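## Task

Take the yellow sponge that sits on the desk and set it on the lowest shelf of the bookcase. At the end, nothing may be left in the hatched zone by the door (the coffee table may be shoved aside). Open the gripper and back the robot away from the sponge. The robot must not topple or finish leaning, or the task counts as failed.

## Robot and tools

ROBOT. A Hello Robot Stretch 3 with a single arm. It has a two-wheel base (0.33 m long, 0.34 m wide) that can only drive straight or spin in place, a lift that moves the arm up and down a mast, and a telescoping arm that reaches out to the robot's RIGHT side, ending in a wrist (yaw, pitch, roll) and a gripper. The base pivots about the point between its wheels, 0.05 m behind its front edge. To bring the gripper forward or back, you drive the base. Cameras: head_camera and nav_camera ride on the head (aimed by head_pan_rad and head_tilt_rad); wrist_camera rides on the gripper. Something may occasionally nudge a loose object.

FRAMES. Base frame: origin on the floor between the drive wheels, x forward, y left, z up. hand_pose is reported in it, located where the closed fingertips meet. Odometry frame is the base frame as it was at scene start; heading is positive to the left, in -3.142 to 3.142.

TOOL execute_actions. Argument actions: a list run in order (empty list = just report state and images). Each action may hold robot, steps (integer 1 to 450 control steps at 30 per second; default 1) and until (an early-exit condition, only together with steps). An action with only steps simply waits. robot is one of: a single command; a list of up to 8 commands run one after another, where an item may be {"pause_s": s} with s at most 15; or {"stop": true}, which brakes everything and clears the queue. Motions keep running across later actions and while you think. A single bad value rejects the whole call and nothing runs.

A command can hold base, joints and contact_limits:
- base: exactly one key. translate_m is a relative offset in metres along the robot's current facing, positive forward, magnitude at most 1. rotate_rad is a relative turn in radians about the pivot, positive counter-clockwise seen from above, magnitude at most 3.2. Both count from where the base is when that command begins.
- joints: one dict for the single arm and head, with absolute targets by name; unnamed joints keep their goals. lift_m 0 to 1.1 (arm height, m); arm_m 0 to 0.52 (extension, m); wrist_yaw_rad -1.345 to 4.42 (0 along the arm, positive swings toward the front, 3.0 folds it over the base); wrist_pitch_rad -1.57 to 0.451 (0 level, negative tips the fingers down); wrist_roll_rad -2.911 to 2.911 (0 fingers side by side); gripper_m -0.089 to 0.179 (bigger is wider; the real fingertip gap is about 0.007 less when nearly shut, 0.025 less when fully open, zero below 0.007); head_pan_rad -3.953 to 1.73 (0 forward, positive left, -1.57 faces the arm); head_tilt_rad -1.53 to 0.419 (negative looks down).
- contact_limits: {"arm_m": effort percent 1 to 100}; the arm halts with contact_stop at that effort. Lower is softer; it lasts until the next arm_m command.
A new command overrides at once and discards any older queue.

until: {"robot": {...}} with fields such as status "ended" (true when nothing reads moving and no queue runs), base_status, queue, queue_left, refusals, or per joint its reading, _goal or _status. Numbers use [op, value] with =, !=, <, <=, >, >=; statuses take a word or ["!=", "moving"]. {"any": {"status": "ended"}} fires when any one motion finishes. Cut-off steps cost no time. Prefer status ended with steps 450 to wait for a move to finish.

TOOL zoom_image: camera (head_camera, nav_camera, wrist_camera) and region [x0, y0, x1, y1] in pixels of that camera's latest image, top-left origin, up to 504 by 504.

TOOL finished_scene: scene (1 or 2). Irreversible; call only after every motion has ended, the object is released and the robot has backed off.

RESULTS. base_status shows progress as (translate_m done of goal). joint_goals, joint_status per joint: moving, done, off_target, contact_stop (the joint then goes slack), time_out, stopped, not_commanded, torque_fault (a wrist servo went limp for 10 s after hard straining; its goals are refused). measured_speeds from encoders. refusals, queue (idle, running, done, dropped, stopped), queue_left. Lines starting refused: or dropped: name the failed goal, counting from 0. on_its_own appears when the robot changed a goal itself, a joint is slack or off, a motor strains at rest, or base_tilt drifts 3 degrees or more from its start value. lidar_m: 12 distances in 30 degree sectors, first straight ahead then counter-clockwise, at 0.17 m height (sees table legs, not tops). wrist_depth_mm and head_depth_mm: 7x7 median depths. motor_effort in percent with peak in brackets; readings are biased and noisy. Gripper reading and done do not prove a grasp.

GRIPPING. Close to a gripper_m below the object's width; release by opening at least 0.02 past where the pads touched. Over-squeezing triggers a stall guard and may let the object slip; resend a different value to grip again.

SAFETY. Fast base motion (0.30 m/s, 1.9 rad/s) only with lift_m under 0.30, arm_m under 0.03, wrist_yaw_rad over 2.54; otherwise 0.10 m/s and 0.63 rad/s. Fold or unfold the wrist only with lift_m 0.32 to 0.95, wrist_pitch_rad -0.4, roll near 0; once folded, lift may go to 0.25. With yaw below -0.4 keep pitch at -0.5 or lower. Stowed, the robot sweeps a 0.28 m radius when spinning; an unfolded wrist reaches beyond it. Pushing the arm into something rigid with the gripper above about 0.45 m, pushing again after a contact_stop, or driving while gripping or snagging fixed furniture can tip the robot, reversing most of all. If tilt appears, undo the last move in small steps, free the gripper, and lower lift_m to about 0.2 if needed. Avoid drops, slams and hard pushes; wait for everything to settle before finishing.

Each tool is called after "Emit:" by a JSON object that holds its "fn" and its "kwargs".

## Session

Emit:
{"fn": "execute_actions", "kwargs": {"actions": []}}

Scene clock: 0.00 s.
robot.base_odometry: x=+0.000 y=+0.000 heading=+0.000 (m, m, rad; robot's odometry frame)
robot.turned_by_wheels: +0.000 (rad since the last result)
robot.turned_by_imu: +0.000 (rad since the last result)
robot.base_tilt: forward=-1.0 right=-0.8 (deg)
robot.lidar_m: 1.50 2.28 2.61 2.43 2.09 1.78 1.77 2.03 1.70 2.16 2.06 1.36
robot.head_depth_mm: 1754 1854 1844 1839 1807 1809 1527 / 1773 1894 1879 1879 1877 1864 1516 / 1789 1934 1895 1923 1888 1881 1509 / 1796 1991 1968 1951 1956 1931 1488 / 1802 2036 2010 2018 1998 1972 1492 / 1827 2074 2055 2056 2048 2044 1568 / 1846 2131 2135 2103 2097 2064 2059
robot.base_status: not_commanded
robot.joint_positions: lift_m=+0.593 arm_m=+0.002 wrist_yaw_rad=+2.874 wrist_pitch_rad=-0.580 wrist_roll_rad=-0.015 gripper_m=+0.037 head_pan_rad=+0.011 head_tilt_rad=+0.003
robot.joint_goals: lift_m=+0.593 arm_m=+0.002 wrist_yaw_rad=+2.874 wrist_pitch_rad=-0.580 wrist_roll_rad=-0.015 gripper_m=+0.037 head_pan_rad=+0.011 head_tilt_rad=+0.003
robot.joint_status: lift_m=not_commanded arm_m=not_commanded wrist_yaw_rad=not_commanded wrist_pitch_rad=not_commanded wrist_roll_rad=not_commanded gripper_m=not_commanded head_pan_rad=not_commanded head_tilt_rad=not_commanded
robot.measured_speeds: translate_m=+0.000 rotate_rad=+0.000 lift_m=+0.000 arm_m=+0.000 wrist_yaw_rad=+0.000 wrist_pitch_rad=+0.000 wrist_roll_rad=+0.000 head_pan_rad=+0.000 head_tilt_rad=+0.000
robot: refusals=0 queue=idle queue_left=0
robot.motor_effort: left_wheel=+1 right_wheel=+0 lift_m=+32 arm_m=+0 wrist_yaw_rad=+0 wrist_pitch_rad=+6 wrist_roll_rad=+1 gripper_m=+1 head_pan_rad=+1 head_tilt_rad=+2 (%)
robot.hand_pose: x=+0.0319 y=+0.0471 z=+0.5707 quat_wxyz=(+0.290, +0.693, +0.112, +0.650) (m; robot's base frame)
robot.wrist_depth_mm: - - - - - - - / - - - - - - - / - - - - - - - / - - - - - 993 938 / 930 930 930 876 865 841 813 / 815 798 - 758 738 742 730 / 712 703 - 707 669 659 656
pictures: head_camera (sideways: a quarter turn clockwise sets it upright), nav_camera (sideways: a quarter turn counterclockwise sets it upright), wrist_camera
Images, in order (width x height): head_camera 896x504, nav_camera 672x504, wrist_camera 644x364.

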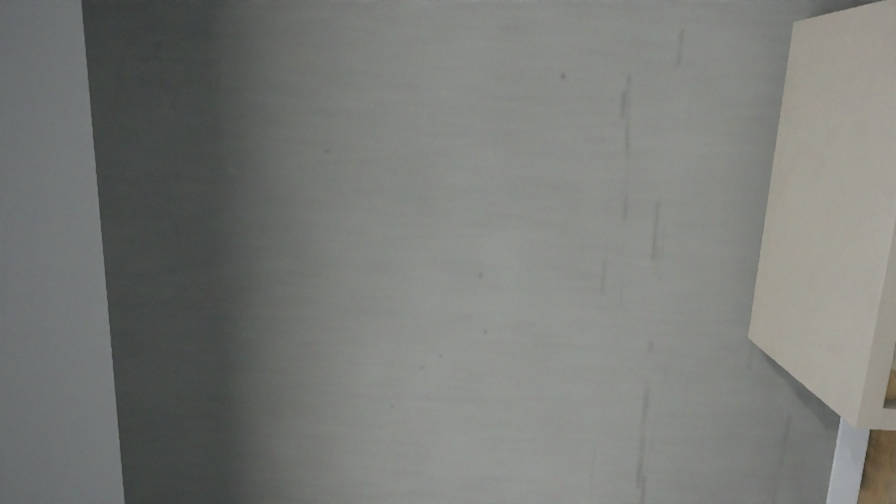

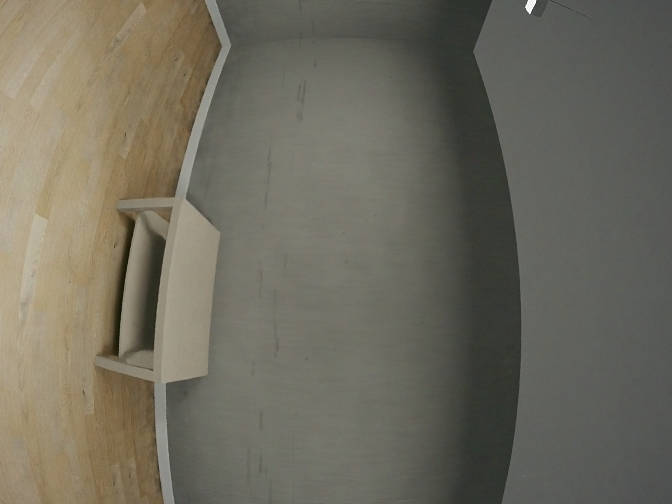

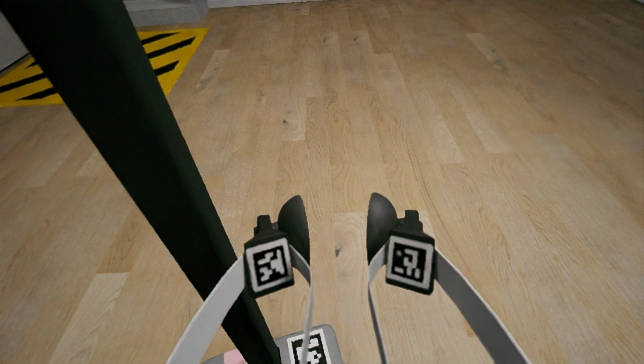

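Look around, tilted down.

Emit:
{"fn": "execute_actions", "kwargs": {"actions": [{"robot":{"joints":{"head_pan_rad":-1.57,"head_tilt_rad":-0.4}},"steps":60}]}}

Emit:
{"fn": "execute_actions", "kwargs": {"actions": [{"robot":{"joints":{"head_pan_rad":-3.14}},"steps":60}]}}

Emit:
{"fn": "execute_actions", "kwargs": {"actions": [{"robot":{"joints":{"head_pan_rad":1.57}},"steps":120}]}}

Scene clock: 5.77 s.
robot.base_odometry: x=+0.000 y=+0.000 heading=+0.000 (m, m, rad; robot's odometry frame)
robot.turned_by_wheels: +0.000 (rad since the last result)
robot.turned_by_imu: -0.001 (rad since the last result)
robot.base_tilt: forward=-1.1 right=-0.8 (deg)
robot.lidar_m: 1.50 2.28 2.61 2.42 2.08 1.78 1.77 2.03 1.69 2.16 2.05 1.36
robot.head_depth_mm: 1757 1843 1940 2122 2219 1782 1425 / 1792 1903 1953 2142 2231 1774 1418 / 1796 1949 1960 2235 2340 1766 1401 / 1873 2016 1899 2268 2307 1755 1404 / 1894 2033 2108 2336 2322 1736 1390 / 1964 2096 2068 2391 2263 1724 1388 / 2004 2157 2016 2418 2159 1710 1377
robot.base_status: not_commanded
robot.joint_positions: lift_m=+0.593 arm_m=+0.002 wrist_yaw_rad=+2.874 wrist_pitch_rad=-0.580 wrist_roll_rad=-0.015 gripper_m=+0.037 head_pan_rad=-1.563 head_tilt_rad=-0.395
robot.joint_goals: lift_m=+0.593 arm_m=+0.002 wrist_yaw_rad=+2.874 wrist_pitch_rad=-0.580 wrist_roll_rad=-0.015 gripper_m=+0.037 head_pan_rad=-1.570 head_tilt_rad=-0.400
robot.joint_status: lift_m=not_commanded arm_m=not_commanded wrist_yaw_rad=not_commanded wrist_pitch_rad=not_commanded wrist_roll_rad=not_commanded gripper_m=not_commanded head_pan_rad=done head_tilt_rad=done
robot.measured_speeds: translate_m=+0.000 rotate_rad=+0.000 lift_m=+0.000 arm_m=+0.000 wrist_yaw_rad=+0.000 wrist_pitch_rad=+0.000 wrist_roll_rad=+0.000 head_pan_rad=+0.000 head_tilt_rad=+0.000
robot: refusals=0 queue=done queue_left=0
robot.motor_effort: left_wheel=+1(1) right_wheel=+0(1) lift_m=+32(32) arm_m=+0(0) wrist_yaw_rad=+1(1) wrist_pitch_rad=+6(6) wrist_roll_rad=+1(0) gripper_m=+0(1) head_pan_rad=-2(38) head_tilt_rad=-2(19) (%)
robot.hand_pose: x=+0.0319 y=+0.0471 z=+0.5707 quat_wxyz=(+0.290, +0.693, +0.112, +0.650) (m; robot's base frame)
robot.wrist_depth_mm: - - - - - - - / - - - - - - - / - - - - - - - / - - - - - 970 941 / 955 928 927 868 871 839 828 / 797 790 - 761 736 753 720 / 713 704 - 709 665 657 647
pictures: head_camera (sideways: a quarter turn clockwise sets it upright), nav_camera (sideways: a quarter turn counterclockwise sets it upright), wrist_camera
Images, in order (width x height): head_camera 896x504, nav_camera 672x504, wrist_camera 644x364.

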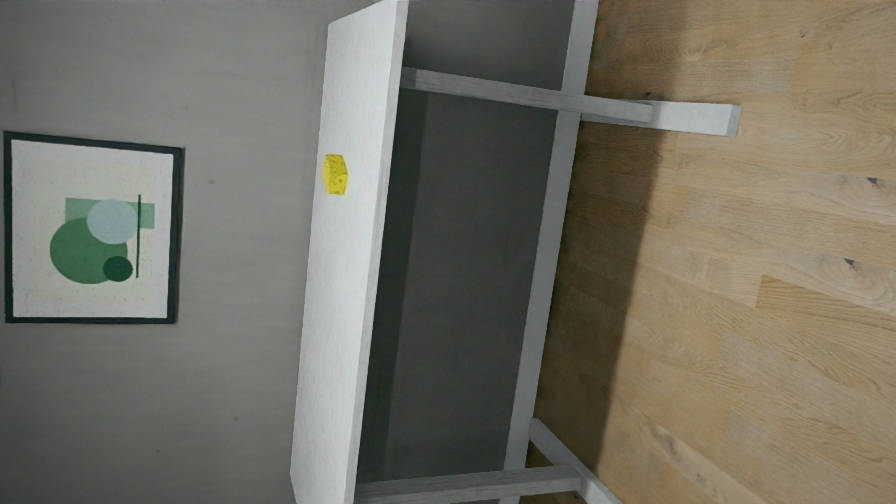

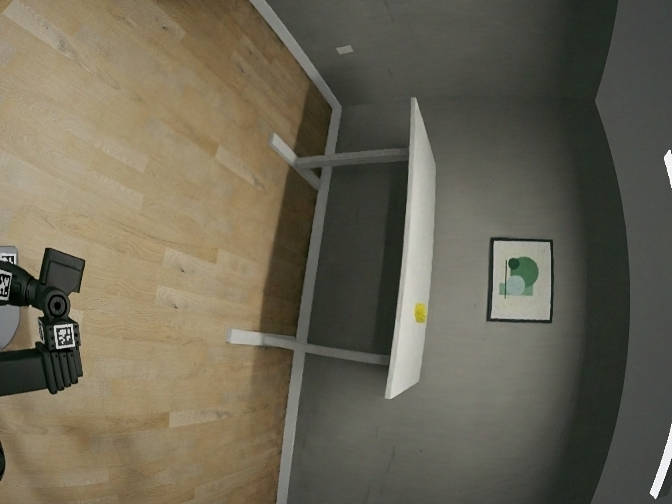

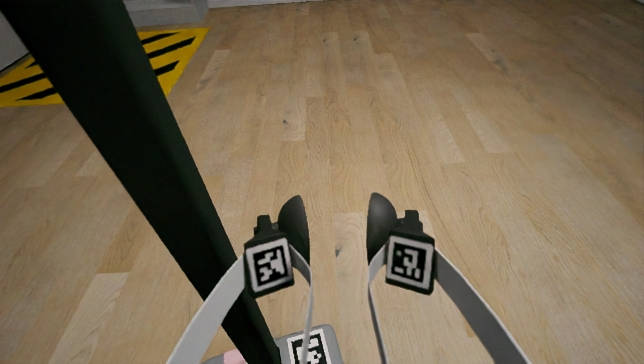

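Scene clock: 7.77 s.
robot.base_odometry: x=+0.000 y=+0.000 heading=+0.000 (m, m, rad; robot's odometry frame)
robot.turned_by_wheels: +0.000 (rad since the last result)
robot.turned_by_imu: -0.001 (rad since the last result)
robot.base_tilt: forward=-1.1 right=-0.8 (deg)
robot.lidar_m: 1.49 2.27 2.61 2.42 2.08 1.78 1.77 2.03 1.70 2.16 2.05 1.36
robot.head_depth_mm: 1433 1528 1623 1740 1880 1782 1423 / 1474 1573 1658 1782 1908 1775 1418 / 1502 1602 1713 1836 1966 1757 1417 / 1539 1647 1744 1891 2034 1750 1398 / 1587 1670 1794 1935 2080 1722 1393 / 1609 1732 1829 1984 2122 1716 1395 / 1638 1750 1905 2035 2165 1735 1385
robot.base_status: not_commanded
robot.joint_positions: lift_m=+0.593 arm_m=+0.002 wrist_yaw_rad=+2.874 wrist_pitch_rad=-0.580 wrist_roll_rad=-0.015 gripper_m=+0.037 head_pan_rad=-3.133 head_tilt_rad=-0.395
robot.joint_goals: lift_m=+0.593 arm_m=+0.002 wrist_yaw_rad=+2.874 wrist_pitch_rad=-0.580 wrist_roll_rad=-0.015 gripper_m=+0.037 head_pan_rad=-3.140 head_tilt_rad=-0.400
robot.joint_status: lift_m=not_commanded arm_m=not_commanded wrist_yaw_rad=not_commanded wrist_pitch_rad=not_commanded wrist_roll_rad=not_commanded gripper_m=not_commanded head_pan_rad=done head_tilt_rad=done
robot.measured_speeds: translate_m=+0.000 rotate_rad=+0.000 lift_m=+0.000 arm_m=+0.000 wrist_yaw_rad=+0.000 wrist_pitch_rad=+0.000 wrist_roll_rad=+0.000 head_pan_rad=+0.000 head_tilt_rad=+0.000
robot: refusals=0 queue=done queue_left=0
robot.motor_effort: left_wheel=+0(0) right_wheel=+0(1) lift_m=+32(32) arm_m=+0(0) wrist_yaw_rad=-1(0) wrist_pitch_rad=+6(6) wrist_roll_rad=+1(0) gripper_m=-1(0) head_pan_rad=-3(40) head_tilt_rad=-1(2) (%)
robot.hand_pose: x=+0.0319 y=+0.0471 z=+0.5707 quat_wxyz=(+0.290, +0.693, +0.112, +0.650) (m; robot's base frame)
robot.wrist_depth_mm: - - - - - - - / - - - - - - - / - - - - - - - / - - - - - 987 953 / 931 917 916 888 879 847 834 / 816 800 - 753 737 747 734 / 714 708 - 691 673 659 650
pictures: head_camera (sideways: a quarter turn clockwise sets it upright), nav_camera (sideways: a quarter turn counterclockwise sets it upright), wrist_camera
Images, in order (width x height): head_camera 896x504, nav_camera 672x504, wrist_camera 644x364.

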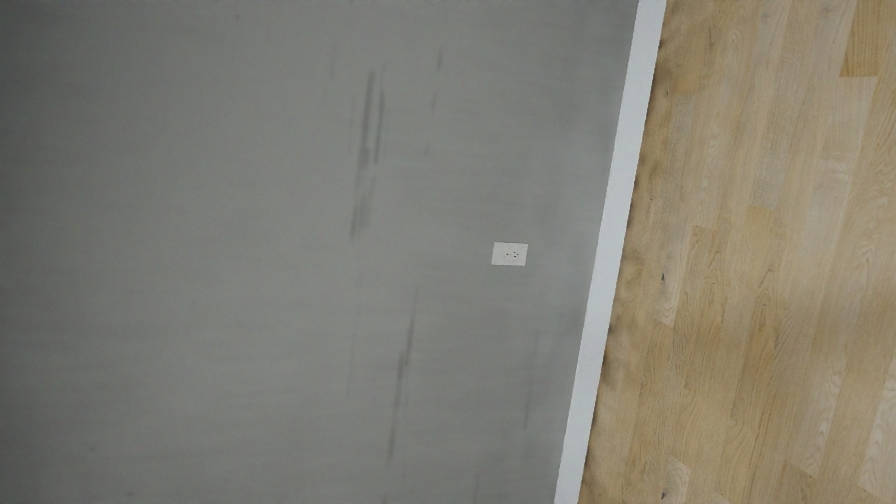

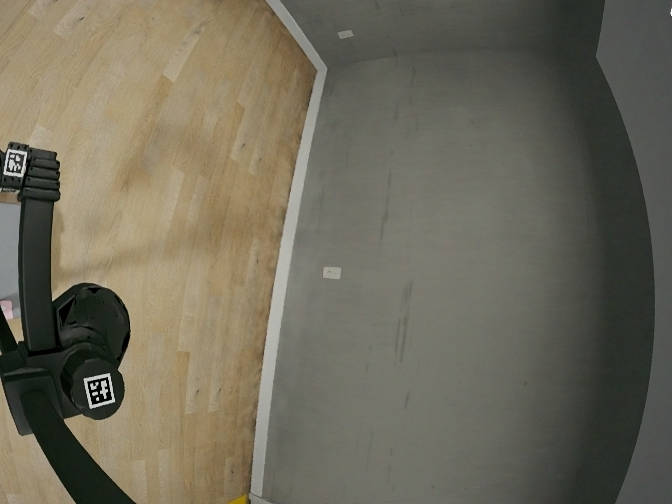

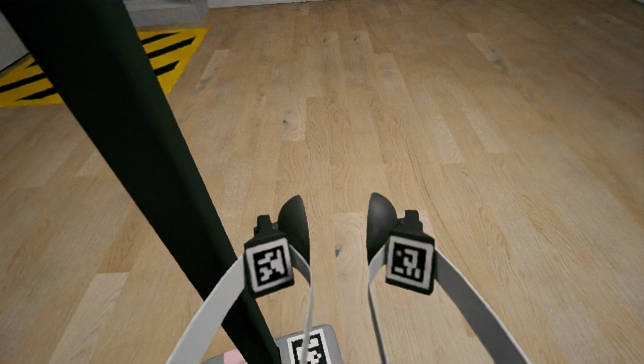

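Scene clock: 11.77 s.
robot.base_odometry: x=+0.000 y=+0.000 heading=+0.000 (m, m, rad; robot's odometry frame)
robot.turned_by_wheels: +0.000 (rad since the last result)
robot.turned_by_imu: -0.001 (rad since the last result)
robot.base_tilt: forward=-1.1 right=-0.9 (deg)
robot.lidar_m: 1.49 2.28 2.61 2.43 2.08 1.77 1.77 2.02 1.69 2.15 2.06 1.36
robot.head_depth_mm: 2127 2237 2386 2586 2366 1773 1420 / 2151 2314 2435 2623 2361 1774 1418 / 2199 2360 2482 2685 2361 1748 1416 / 2277 2398 2570 2718 2326 1755 1408 / 2303 2456 2569 2714 2313 1747 1391 / 2352 2505 2611 2752 2292 1715 1387 / 2371 2543 2658 2809 2279 1725 1378
robot.base_status: not_commanded
robot.joint_positions: lift_m=+0.593 arm_m=+0.002 wrist_yaw_rad=+2.874 wrist_pitch_rad=-0.580 wrist_roll_rad=-0.015 gripper_m=+0.037 head_pan_rad=+1.563 head_tilt_rad=-0.395
robot.joint_goals: lift_m=+0.593 arm_m=+0.002 wrist_yaw_rad=+2.874 wrist_pitch_rad=-0.580 wrist_roll_rad=-0.015 gripper_m=+0.037 head_pan_rad=+1.570 head_tilt_rad=-0.400
robot.joint_status: lift_m=not_commanded arm_m=not_commanded wrist_yaw_rad=not_commanded wrist_pitch_rad=not_commanded wrist_roll_rad=not_commanded gripper_m=not_commanded head_pan_rad=done head_tilt_rad=done
robot.measured_speeds: translate_m=+0.000 rotate_rad=+0.000 lift_m=+0.000 arm_m=+0.000 wrist_yaw_rad=+0.000 wrist_pitch_rad=+0.000 wrist_roll_rad=+0.000 head_pan_rad=+0.000 head_tilt_rad=+0.000
robot: refusals=0 queue=done queue_left=0
robot.motor_effort: left_wheel=+1(1) right_wheel=+1(1) lift_m=+32(32) arm_m=+0(0) wrist_yaw_rad=+1(1) wrist_pitch_rad=+6(6) wrist_roll_rad=+0(0) gripper_m=+0(1) head_pan_rad=+4(41) head_tilt_rad=-1(1) (%)
robot.hand_pose: x=+0.0319 y=+0.0471 z=+0.5707 quat_wxyz=(+0.290, +0.693, +0.112, +0.650) (m; robot's base frame)
robot.wrist_depth_mm: - - - - - - - / - - - - - - - / - - - - - - - / - - - - - 979 963 / 941 928 926 867 898 849 830 / 815 794 - 758 724 741 726 / 710 709 - 695 668 654 650
pictures: head_camera (sideways: a quarter turn clockwise sets it upright), nav_camera (sideways: a quarter turn counterclockwise sets it upright), wrist_camera
Images, in order (width x height): head_camera 896x504, nav_camera 672x504, wrist_camera 644x364.

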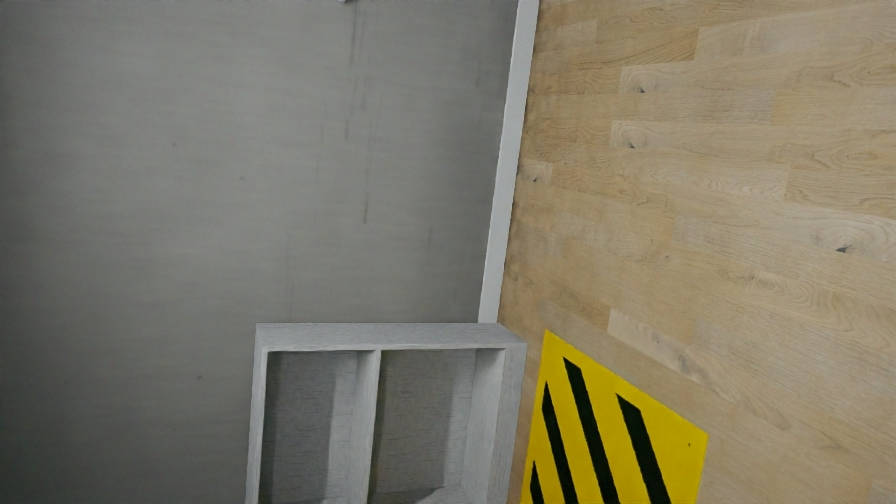

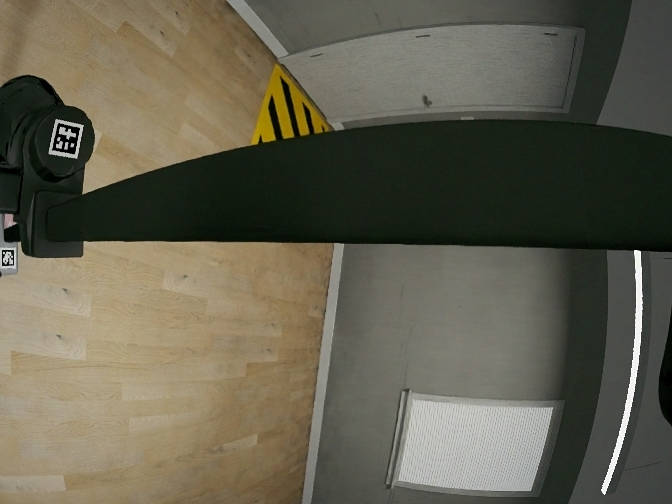

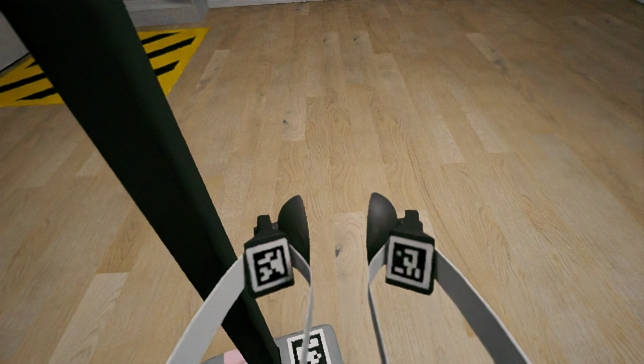

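Emit:
{"fn": "execute_actions", "kwargs": {"actions": [{"robot":[{"joints":{"lift_m":0.25,"arm_m":0,"head_pan_rad":-1.57,"head_tilt_rad":-0.5}},{"base":{"translate_m":-0.28}},{"base":{"rotate_rad":-1.57}},{"base":{"translate_m":1.0}},{"base":{"translate_m":0.2}},{"base":{"rotate_rad":1.57}},{"joints":{"lift_m":0.9}},{"joints":{"wrist_yaw_rad":0,"wrist_pitch_rad":-0.4,"gripper_m":0.15}}],"steps":450,"until":{"robot":{"status":"ended"}}},{"steps":300,"until":{"robot":{"status":"ended"}}}]}}

Scene clock: 43.63 s.
robot.base_odometry: x=-0.279 y=-1.200 heading=-0.001 (m, m, rad; robot's odometry frame)
robot.turned_by_wheels: -0.001 (rad since the last result)
robot.turned_by_imu: -0.157 (rad since the last result)
robot.base_tilt: forward=-1.1 right=-0.8 (deg)
robot.lidar_m: 1.96 1.64 2.25 3.61 2.34 1.83 1.80 1.25 0.50 0.52 1.03 1.22
robot.head_depth_mm: 769 832 909 770 553 432 355 / 772 840 913 761 549 429 353 / 781 847 920 754 545 426 351 / 788 854 935 743 540 424 349 / 793 866 937 733 537 422 347 / 797 871 934 729 510 419 345 / 805 872 948 720 520 416 343
robot.base_status: off_target (rotate_rad +1.5685 of +1.5700)
robot.joint_positions: lift_m=+0.699 arm_m=+0.002 wrist_yaw_rad=+2.874 wrist_pitch_rad=-0.580 wrist_roll_rad=-0.015 gripper_m=+0.037 head_pan_rad=-1.564 head_tilt_rad=-0.500
robot.joint_goals: lift_m=+0.700 arm_m=+0.000 wrist_yaw_rad=+2.874 wrist_pitch_rad=-0.580 wrist_roll_rad=-0.015 gripper_m=+0.037 head_pan_rad=-1.570 head_tilt_rad=-0.500
robot.joint_status: lift_m=contact_stop arm_m=done wrist_yaw_rad=not_commanded wrist_pitch_rad=not_commanded wrist_roll_rad=not_commanded gripper_m=not_commanded head_pan_rad=done head_tilt_rad=done
robot.measured_speeds: translate_m=+0.000 rotate_rad=+0.000 lift_m=-0.009 arm_m=+0.000 wrist_yaw_rad=+0.000 wrist_pitch_rad=+0.000 wrist_roll_rad=+0.000 head_pan_rad=+0.000 head_tilt_rad=+0.000
robot: refusals=0 queue=dropped queue_left=0
robot.on_its_own: lift_m is slack since a contact_stop, until your next command for it (your +0.900 is given up); left_wheel is at rest, and its effort (-30) is outside its rest range (-18 to +18); right_wheel is at rest, and its effort (+25) is outside its rest range (-18 to +18)
robot.motor_effort: left_wheel=-30(46) right_wheel=+25(31) lift_m=+44(70) arm_m=+0(1) wrist_yaw_rad=+0(1) wrist_pitch_rad=+7(7) wrist_roll_rad=+0(0) gripper_m=+0(1) head_pan_rad=-3(39) head_tilt_rad=+0(8) (%)
robot.hand_pose: x=+0.0319 y=+0.0470 z=+0.6773 quat_wxyz=(+0.290, +0.693, +0.113, +0.650) (m; robot's base frame)
robot.wrist_depth_mm: - - - - - - - / - - - - - - - / - - - - - - - / - - - - - - - / - - - - - 964 964 / 940 912 - 890 849 862 832 / 821 815 786 786 777 767 751
pictures: head_camera (sideways: a quarter turn clockwise sets it upright), nav_camera (sideways: a quarter turn counterclockwise sets it upright), wrist_camera
dropped: robot: command 6 of its queue: lift_m: contact_stop
Images, in order (width x height): head_camera 896x504, nav_camera 672x504, wrist_camera 644x364.

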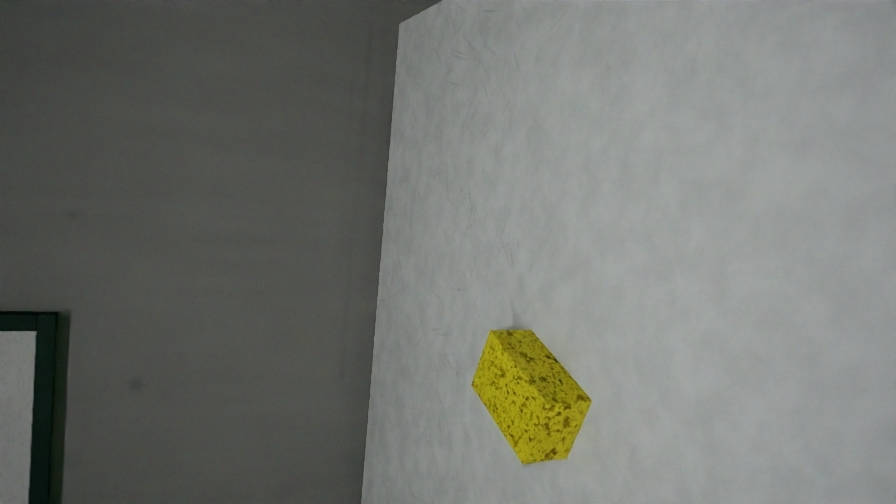

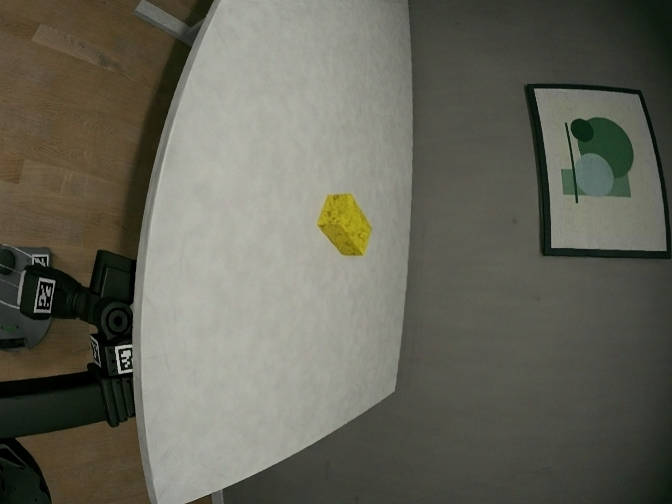

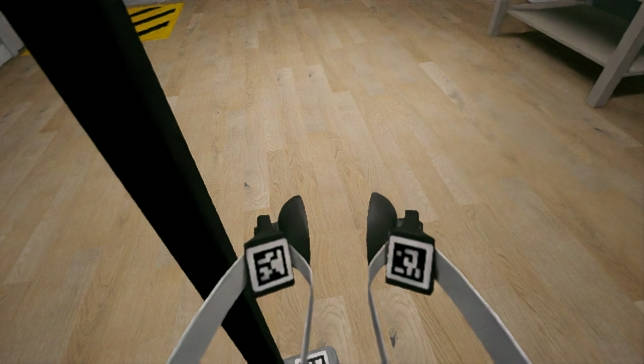

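Emit:
{"fn": "execute_actions", "kwargs": {"actions": [{"robot":[{"joints":{"lift_m":0.25}},{"base":{"rotate_rad":1.57}},{"base":{"translate_m":0.3}},{"base":{"rotate_rad":-1.57}},{"joints":{"lift_m":0.92}},{"joints":{"wrist_yaw_rad":0,"wrist_pitch_rad":-0.4,"gripper_m":0.15}}],"steps":450,"until":{"robot":{"status":"ended"}}},{"steps":300,"until":{"robot":{"status":"ended"}}}]}}

Scene clock: 69.47 s.
robot.base_odometry: x=-0.278 y=-0.900 heading=-0.001 (m, m, rad; robot's odometry frame)
robot.turned_by_wheels: +0.000 (rad since the last result)
robot.turned_by_imu: -0.562 (rad since the last result)
robot.base_tilt: forward=-1.0 right=-0.8 (deg)
robot.lidar_m: 1.34 1.87 1.38 1.93 3.26 2.52 1.93 1.89 1.74 0.86 1.31 1.35
robot.head_depth_mm: 1418 1555 1751 1984 2068 1666 - / 1343 1475 1635 1842 1967 1698 - / 1274 1386 1549 1696 1853 1692 - / 1200 1313 1439 784 1793 1721 - / 1149 1251 1350 736 1678 1600 1289 / 1097 1191 1154 730 999 1283 1252 / 1056 1133 1133 717 594 1547 1283
robot.base_status: done (rotate_rad -1.5699 of -1.5700)
robot.joint_positions: lift_m=+0.920 arm_m=+0.002 wrist_yaw_rad=+0.003 wrist_pitch_rad=-0.419 wrist_roll_rad=-0.015 gripper_m=+0.150 head_pan_rad=-1.564 head_tilt_rad=-0.500
robot.joint_goals: lift_m=+0.920 arm_m=+0.000 wrist_yaw_rad=+0.000 wrist_pitch_rad=-0.400 wrist_roll_rad=-0.015 gripper_m=+0.150 head_pan_rad=-1.570 head_tilt_rad=-0.500
robot.joint_status: lift_m=done arm_m=done wrist_yaw_rad=done wrist_pitch_rad=done wrist_roll_rad=not_commanded gripper_m=done head_pan_rad=done head_tilt_rad=done
robot.measured_speeds: translate_m=+0.000 rotate_rad=+0.000 lift_m=+0.000 arm_m=+0.000 wrist_yaw_rad=+0.000 wrist_pitch_rad=+0.000 wrist_roll_rad=+0.000 head_pan_rad=+0.000 head_tilt_rad=+0.000
robot: refusals=0 queue=done queue_left=0
robot.motor_effort: left_wheel=+2(66) right_wheel=-1(30) lift_m=+39(39) arm_m=+0(0) wrist_yaw_rad=-4(6) wrist_pitch_rad=+9(9) wrist_roll_rad=+1(1) gripper_m=+0(85) head_pan_rad=-3(2) head_tilt_rad=+0(0) (%)
robot.hand_pose: x=-0.0209 y=-0.3712 z=+0.9322 quat_wxyz=(+0.697, +0.149, -0.686, -0.145) (m; robot's base frame)
robot.wrist_depth_mm: 648 658 601 - - - - / 369 348 331 329 - - - / 256 272 696 - - - - / - - - - - - - / - - - - - - - / - - - - - - - / - - - - - - -
pictures: head_camera (sideways: a quarter turn clockwise sets it upright), nav_camera (sideways: a quarter turn counterclockwise sets it upright), wrist_camera
Images, in order (width x height): head_camera 896x504, nav_camera 672x504, wrist_camera 644x364.

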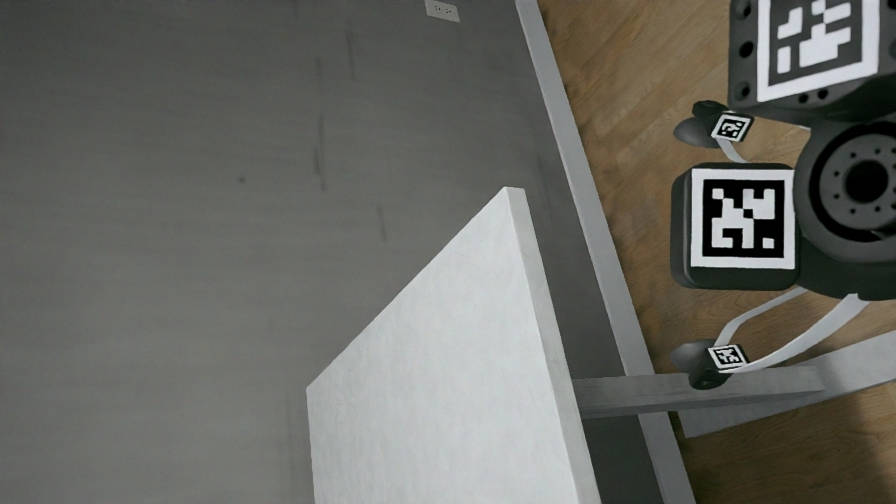

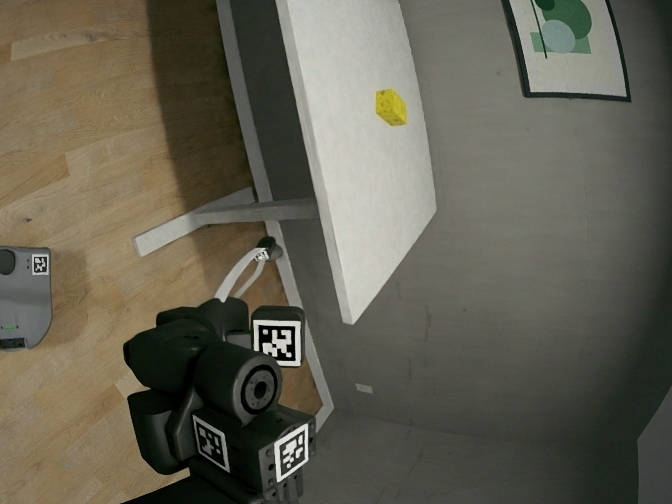

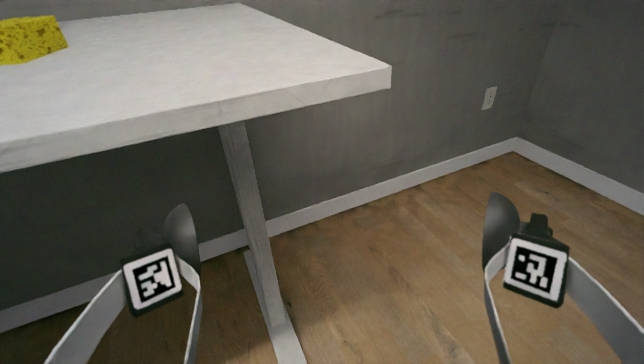

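Emit:
{"fn": "execute_actions", "kwargs": {"actions": [{"robot":{"base":{"rotate_rad":0.7}},"steps":300,"until":{"robot":{"status":"ended"}}}]}}

Scene clock: 75.63 s.
robot.base_odometry: x=-0.278 y=-0.900 heading=+0.699 (m, m, rad; robot's odometry frame)
robot.turned_by_wheels: +0.700 (rad since the last result)
robot.turned_by_imu: +0.699 (rad since the last result)
robot.base_tilt: forward=-1.0 right=-0.8 (deg)
robot.lidar_m: 1.38 1.93 3.46 3.26 2.22 1.89 1.89 1.54 0.86 1.31 1.34 1.87
robot.head_depth_mm: 1041 1129 1179 770 599 1050 - / 1053 1149 1201 760 599 1602 - / 1068 1179 1218 751 617 1641 - / 1086 1203 1193 744 1604 1679 - / 1113 1233 1172 734 1662 1567 1292 / 1145 1258 1146 727 1704 1573 1295 / 1183 1291 1136 719 1772 1550 1270
robot.base_status: done (rotate_rad +0.6999 of +0.7000)
robot.joint_positions: lift_m=+0.920 arm_m=+0.002 wrist_yaw_rad=+0.002 wrist_pitch_rad=-0.419 wrist_roll_rad=-0.015 gripper_m=+0.150 head_pan_rad=-1.564 head_tilt_rad=-0.500
robot.joint_goals: lift_m=+0.920 arm_m=+0.000 wrist_yaw_rad=+0.000 wrist_pitch_rad=-0.400 wrist_roll_rad=-0.015 gripper_m=+0.150 head_pan_rad=-1.570 head_tilt_rad=-0.500
robot.joint_status: lift_m=done arm_m=done wrist_yaw_rad=done wrist_pitch_rad=done wrist_roll_rad=not_commanded gripper_m=done head_pan_rad=done head_tilt_rad=done
robot.measured_speeds: translate_m=+0.000 rotate_rad=+0.000 lift_m=+0.000 arm_m=+0.000 wrist_yaw_rad=+0.000 wrist_pitch_rad=+0.000 wrist_roll_rad=+0.000 head_pan_rad=+0.000 head_tilt_rad=+0.000
robot: refusals=0 queue=done queue_left=0
robot.motor_effort: left_wheel=-2(6) right_wheel=+1(4) lift_m=+39(39) arm_m=+0(0) wrist_yaw_rad=-3(5) wrist_pitch_rad=+9(9) wrist_roll_rad=+1(1) gripper_m=+0(1) head_pan_rad=-2(1) head_tilt_rad=+0(0) (%)
robot.hand_pose: x=-0.0211 y=-0.3712 z=+0.9322 quat_wxyz=(+0.697, +0.149, -0.686, -0.146) (m; robot's base frame)
robot.wrist_depth_mm: 734 666 605 555 486 473 439 / 378 354 331 314 301 286 274 / - - - - - 257 237 / - - - - - - - / - - - - - - - / - - - - - 925 - / - - - - - - -
pictures: head_camera (sideways: a quarter turn clockwise sets it upright), nav_camera (sideways: a quarter turn counterclockwise sets it upright), wrist_camera
Images, in order (width x height): head_camera 896x504, nav_camera 672x504, wrist_camera 644x364.

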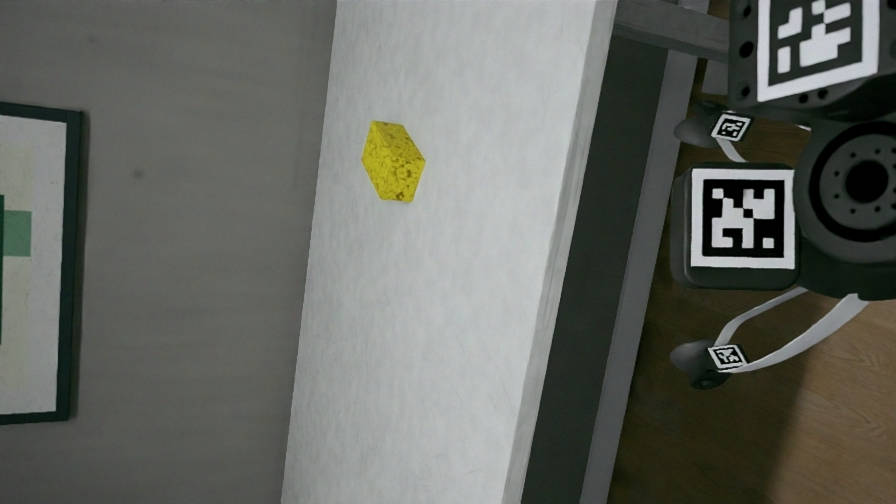

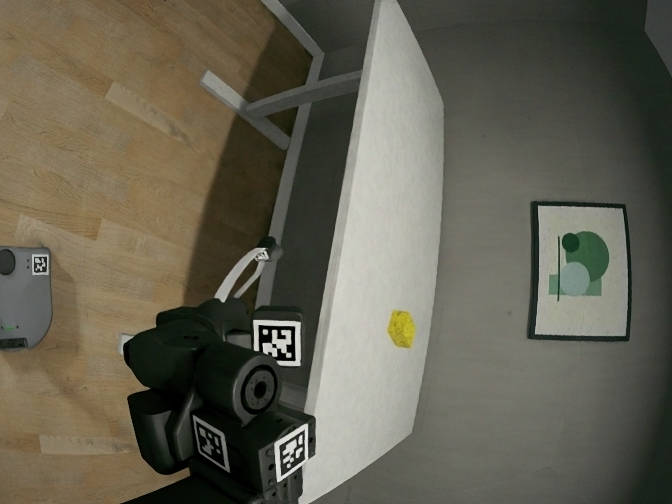

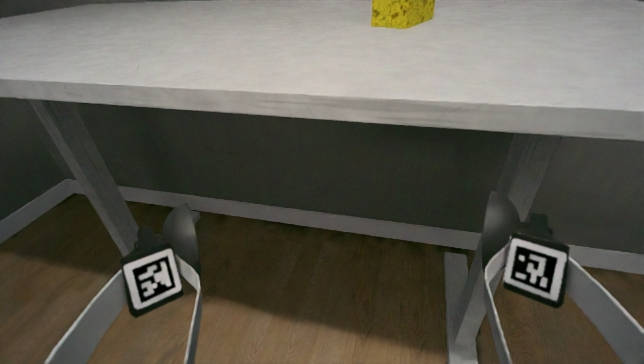

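Emit:
{"fn": "execute_actions", "kwargs": {"actions": [{"robot":{"base":{"translate_m":-0.07},"joints":{"arm_m":0.3}},"steps":300,"until":{"robot":{"status":"ended"}}}]}}

Scene clock: 82.00 s.
robot.base_odometry: x=-0.332 y=-0.945 heading=+0.698 (m, m, rad; robot's odometry frame)
robot.turned_by_wheels: +0.000 (rad since the last result)
robot.turned_by_imu: +0.167 (rad since the last result)
robot.base_tilt: forward=-7.4 right=-10.3 (deg)
robot.lidar_m: 1.45 1.96 1.45 1.01 0.96 0.98 1.29 1.43 0.86 1.35 1.43 1.97
robot.head_depth_mm: 1179 1243 1313 1159 - 1598 1328 / 1216 1282 1362 - 812 1642 1442 / 1250 1327 1421 - 1656 1724 1464 / 1307 1383 1487 1253 1737 1794 1481 / 1341 1446 1553 1160 1817 1872 1499 / 1421 1522 1636 1190 1901 1899 1498 / 1485 1594 1711 1225 2041 1891 1515
robot.base_status: done (translate_m -0.0700 of -0.0700)
robot.joint_positions: lift_m=+0.920 arm_m=+0.299 wrist_yaw_rad=-0.020 wrist_pitch_rad=-0.806 wrist_roll_rad=+0.082 gripper_m=+0.150 head_pan_rad=-1.564 head_tilt_rad=-0.500
robot.joint_goals: lift_m=+0.920 arm_m=+0.300 wrist_yaw_rad=+0.000 wrist_pitch_rad=-0.400 wrist_roll_rad=+0.082 gripper_m=+0.150 head_pan_rad=-1.570 head_tilt_rad=-0.500
robot.joint_status: lift_m=done arm_m=done wrist_yaw_rad=done wrist_pitch_rad=done wrist_roll_rad=not_commanded gripper_m=done head_pan_rad=done head_tilt_rad=done
robot.measured_speeds: translate_m=+0.000 rotate_rad=+0.000 lift_m=+0.000 arm_m=+0.000 wrist_yaw_rad=+0.000 wrist_pitch_rad=+0.000 wrist_roll_rad=+0.000 head_pan_rad=+0.000 head_tilt_rad=+0.000
robot: refusals=0 queue=done queue_left=0
robot.on_its_own: base_tilt is 11.5 degrees off its reading at the scene's start (forward=-1.0 right=-0.8); wrist_yaw_rad is at rest, and its effort (+28) is outside its rest range (-12 to +12); wrist_pitch_rad is at rest, and its effort (+100) is outside its rest range (-20 to +32)
robot.motor_effort: left_wheel=-8(11) right_wheel=+0(4) lift_m=+35(39) arm_m=+12(18) wrist_yaw_rad=+28(35) wrist_pitch_rad=+100(100) wrist_roll_rad=-57(58) gripper_m=+1(4) head_pan_rad=-1(2) head_tilt_rad=+0(0) (%)
robot.hand_pose: x=-0.0248 y=-0.6035 z=+0.8570 quat_wxyz=(+0.620, +0.259, -0.679, -0.295) (m; robot's base frame)
robot.wrist_depth_mm: 680 519 415 347 297 261 232 / 458 381 322 279 247 220 200 / 353 302 264 234 211 192 175 / - - 246 210 186 169 157 / - - - - - 176 156 / - - - - - - 959 / - - - - - 942 895
pictures: head_camera (sideways: a quarter turn clockwise sets it upright), nav_camera (sideways: a quarter turn counterclockwise sets it upright), wrist_camera
Images, in order (width x height): head_camera 896x504, nav_camera 672x504, wrist_camera 644x364.

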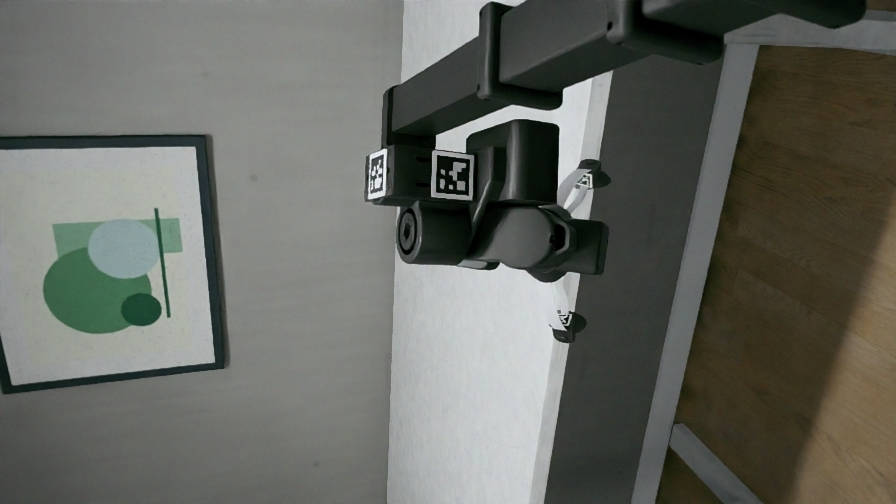

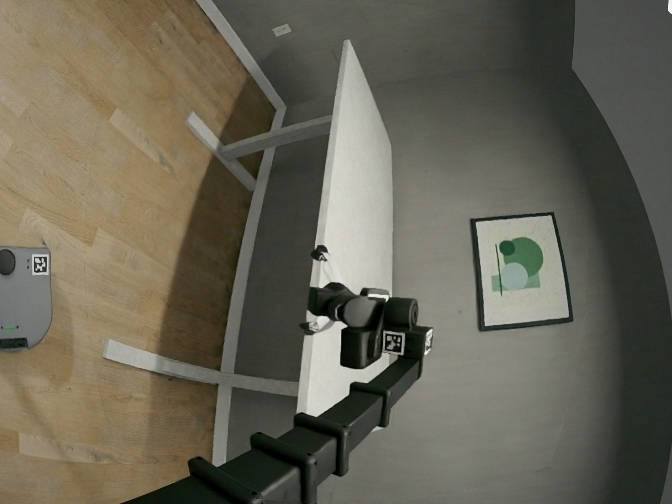

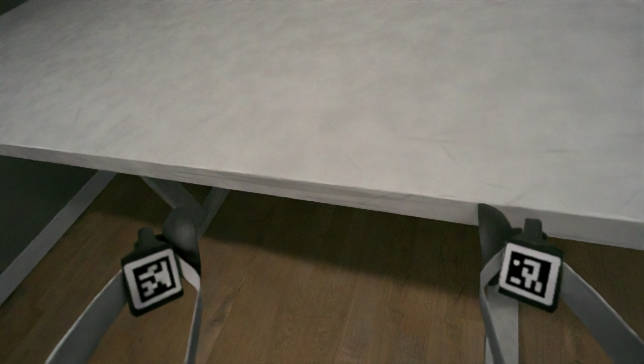

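Hit the desk edge and tipping. Retract.

Emit:
{"fn": "execute_actions", "kwargs": {"actions": [{"robot":{"joints":{"arm_m":0.0}},"steps":90,"until":{"robot":{"status":"ended"}}},{"robot":{"joints":{"lift_m":1.08,"wrist_pitch_rad":-0.4,"wrist_roll_rad":0}},"steps":90,"until":{"robot":{"status":"ended"}}}]}}

Scene clock: 90.43 s.
robot.base_odometry: x=-0.332 y=-0.945 heading=+0.699 (m, m, rad; robot's odometry frame)
robot.turned_by_wheels: +0.000 (rad since the last result)
robot.turned_by_imu: -0.170 (rad since the last result)
robot.base_tilt: forward=-1.0 right=-0.8 (deg)
robot.lidar_m: 1.45 1.99 3.48 3.26 2.13 1.82 1.82 1.51 0.83 1.28 1.38 1.95
robot.head_depth_mm: 1027 1088 - - - - 1255 / 1050 1115 - - - - - / 1046 1144 - - - - - / 1067 1182 1247 703 - 1568 1277 / 1096 1213 1178 775 1671 1549 1289 / 1120 1242 1156 731 1674 1558 1287 / 1169 1272 1130 722 1746 1548 1276
robot.base_status: done (translate_m -0.0700 of -0.0700)
robot.joint_positions: lift_m=+1.080 arm_m=+0.002 wrist_yaw_rad=-0.039 wrist_pitch_rad=-0.414 wrist_roll_rad=+0.007 gripper_m=+0.150 head_pan_rad=-1.565 head_tilt_rad=-0.500
robot.joint_goals: lift_m=+1.080 arm_m=+0.000 wrist_yaw_rad=-0.041 wrist_pitch_rad=-0.400 wrist_roll_rad=+0.000 gripper_m=+0.150 head_pan_rad=-1.570 head_tilt_rad=-0.500
robot.joint_status: lift_m=done arm_m=done wrist_yaw_rad=done wrist_pitch_rad=done wrist_roll_rad=done gripper_m=done head_pan_rad=done head_tilt_rad=done
robot.measured_speeds: translate_m=+0.000 rotate_rad=+0.000 lift_m=+0.000 arm_m=+0.000 wrist_yaw_rad=+0.000 wrist_pitch_rad=+0.000 wrist_roll_rad=+0.000 head_pan_rad=+0.000 head_tilt_rad=+0.000
robot: refusals=0 queue=done queue_left=0
robot.on_its_own: wrist_yaw_rad is held at -0.041, not at your +0.000, by its stall guard, which is not easing now
robot.motor_effort: left_wheel=+0(59) right_wheel=+1(20) lift_m=+39(38) arm_m=-2(13) wrist_yaw_rad=-3(37) wrist_pitch_rad=+7(100) wrist_roll_rad=-4(58) gripper_m=-1(8) head_pan_rad=-2(2) head_tilt_rad=+0(1) (%)
robot.hand_pose: x=-0.0302 y=-0.3720 z=+1.0932 quat_wxyz=(+0.687, +0.132, -0.697, -0.160) (m; robot's base frame)
robot.wrist_depth_mm: - - - 992 938 900 863 / - 992 902 852 799 761 936 / 691 660 624 584 572 546 968 / 509 491 468 457 437 425 411 / - 428 397 372 356 360 340 / - - - - - - 298 / - - - - - - -
pictures: head_camera (sideways: a quarter turn clockwise sets it upright), nav_camera (sideways: a quarter turn counterclockwise sets it upright), wrist_camera
Images, in order (width x height): head_camera 896x504, nav_camera 672x504, wrist_camera 644x364.

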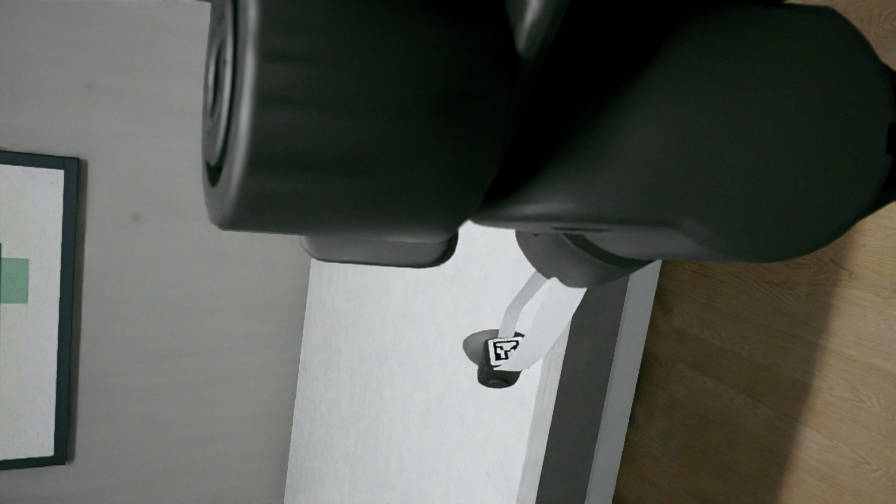

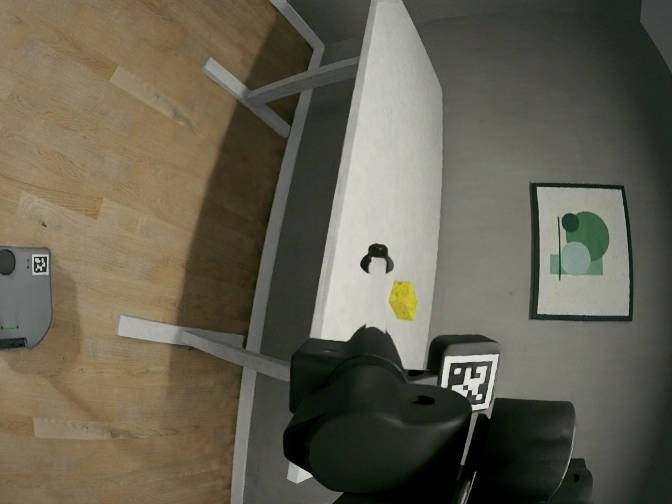

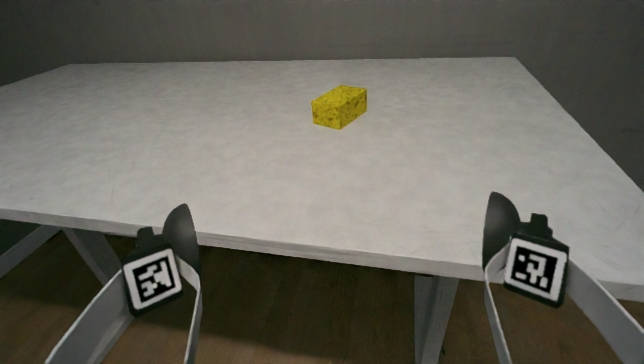

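Emit:
{"fn": "execute_actions", "kwargs": {"actions": [{"robot":{"joints":{"arm_m":0.3}},"steps":150,"until":{"robot":{"status":"ended"}}}]}}

Scene clock: 96.17 s.
robot.base_odometry: x=-0.332 y=-0.945 heading=+0.699 (m, m, rad; robot's odometry frame)
robot.turned_by_wheels: +0.000 (rad since the last result)
robot.turned_by_imu: -0.002 (rad since the last result)
robot.base_tilt: forward=-1.0 right=-0.7 (deg)
robot.lidar_m: 1.46 1.99 3.46 3.26 2.13 1.81 1.82 1.51 0.83 1.29 1.38 1.95
robot.head_depth_mm: 1018 - 1156 768 575 1517 1319 / 1041 - 1049 758 574 1496 1225 / 1054 - - 752 593 1582 1307 / 1074 1178 1177 746 611 1580 1295 / 1093 1204 1257 734 1634 1562 1301 / 1121 1242 1156 730 1686 1552 1280 / 1172 1267 1136 717 1737 1538 1281
robot.base_status: done (translate_m -0.0700 of -0.0700)
robot.joint_positions: lift_m=+1.080 arm_m=+0.300 wrist_yaw_rad=-0.039 wrist_pitch_rad=-0.414 wrist_roll_rad=+0.007 gripper_m=+0.150 head_pan_rad=-1.565 head_tilt_rad=-0.500
robot.joint_goals: lift_m=+1.080 arm_m=+0.300 wrist_yaw_rad=-0.041 wrist_pitch_rad=-0.400 wrist_roll_rad=+0.000 gripper_m=+0.150 head_pan_rad=-1.570 head_tilt_rad=-0.500
robot.joint_status: lift_m=done arm_m=done wrist_yaw_rad=done wrist_pitch_rad=done wrist_roll_rad=done gripper_m=done head_pan_rad=done head_tilt_rad=done
robot.measured_speeds: translate_m=+0.000 rotate_rad=+0.000 lift_m=+0.000 arm_m=+0.000 wrist_yaw_rad=+0.000 wrist_pitch_rad=+0.000 wrist_roll_rad=+0.000 head_pan_rad=+0.000 head_tilt_rad=+0.000
robot: refusals=0 queue=done queue_left=0
robot.on_its_own: wrist_yaw_rad is held at -0.041, not at your +0.000, by its stall guard, which is not easing now
robot.motor_effort: left_wheel=+1(1) right_wheel=+1(1) lift_m=+38(39) arm_m=+3(2) wrist_yaw_rad=-2(2) wrist_pitch_rad=+7(7) wrist_roll_rad=-4(4) gripper_m=-1(0) head_pan_rad=-1(1) head_tilt_rad=+0(0) (%)
robot.hand_pose: x=-0.0303 y=-0.6693 z=+1.0932 quat_wxyz=(+0.687, +0.132, -0.697, -0.160) (m; robot's base frame)
robot.wrist_depth_mm: 860 804 762 713 679 641 610 / 929 862 827 777 723 685 659 / 683 652 619 591 558 538 515 / 510 491 473 436 415 422 408 / 401 408 377 347 353 358 340 / 333 - 317 307 300 288 293 / 293 277 272 267 260 255 250
pictures: head_camera (sideways: a quarter turn clockwise sets it upright), nav_camera (sideways: a quarter turn counterclockwise sets it upright), wrist_camera
Images, in order (width x height): head_camera 896x504, nav_camera 672x504, wrist_camera 644x364.

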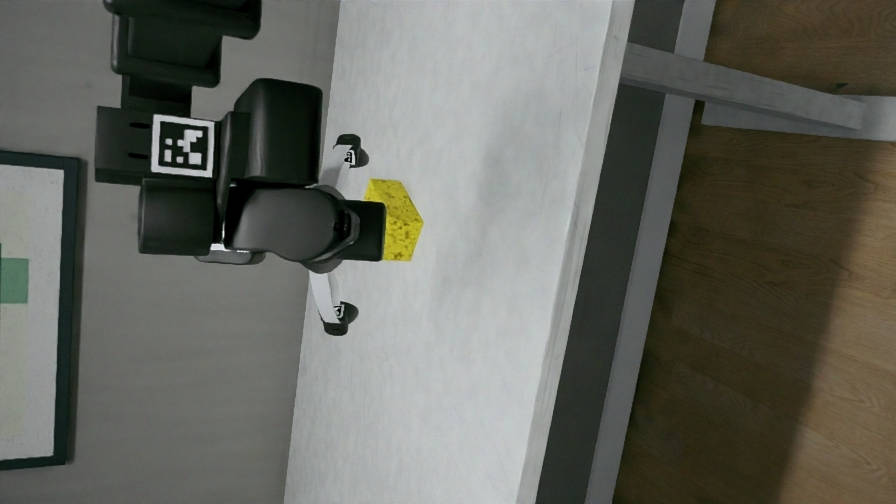

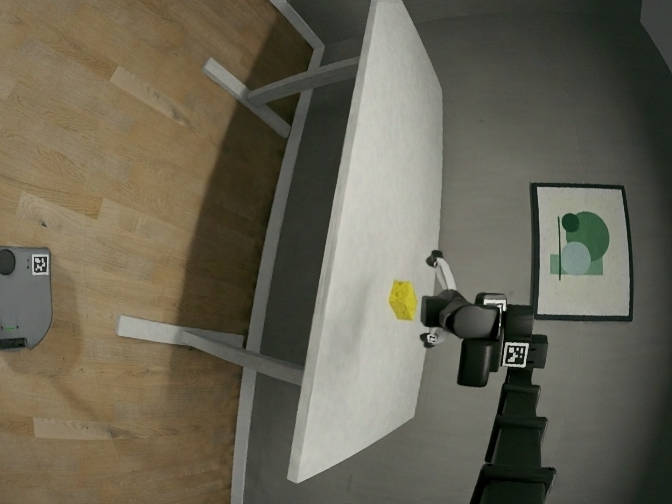

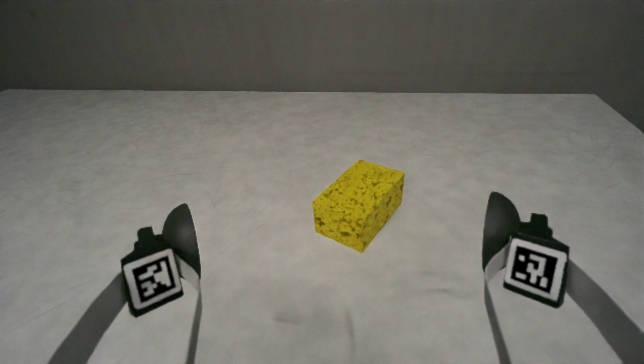

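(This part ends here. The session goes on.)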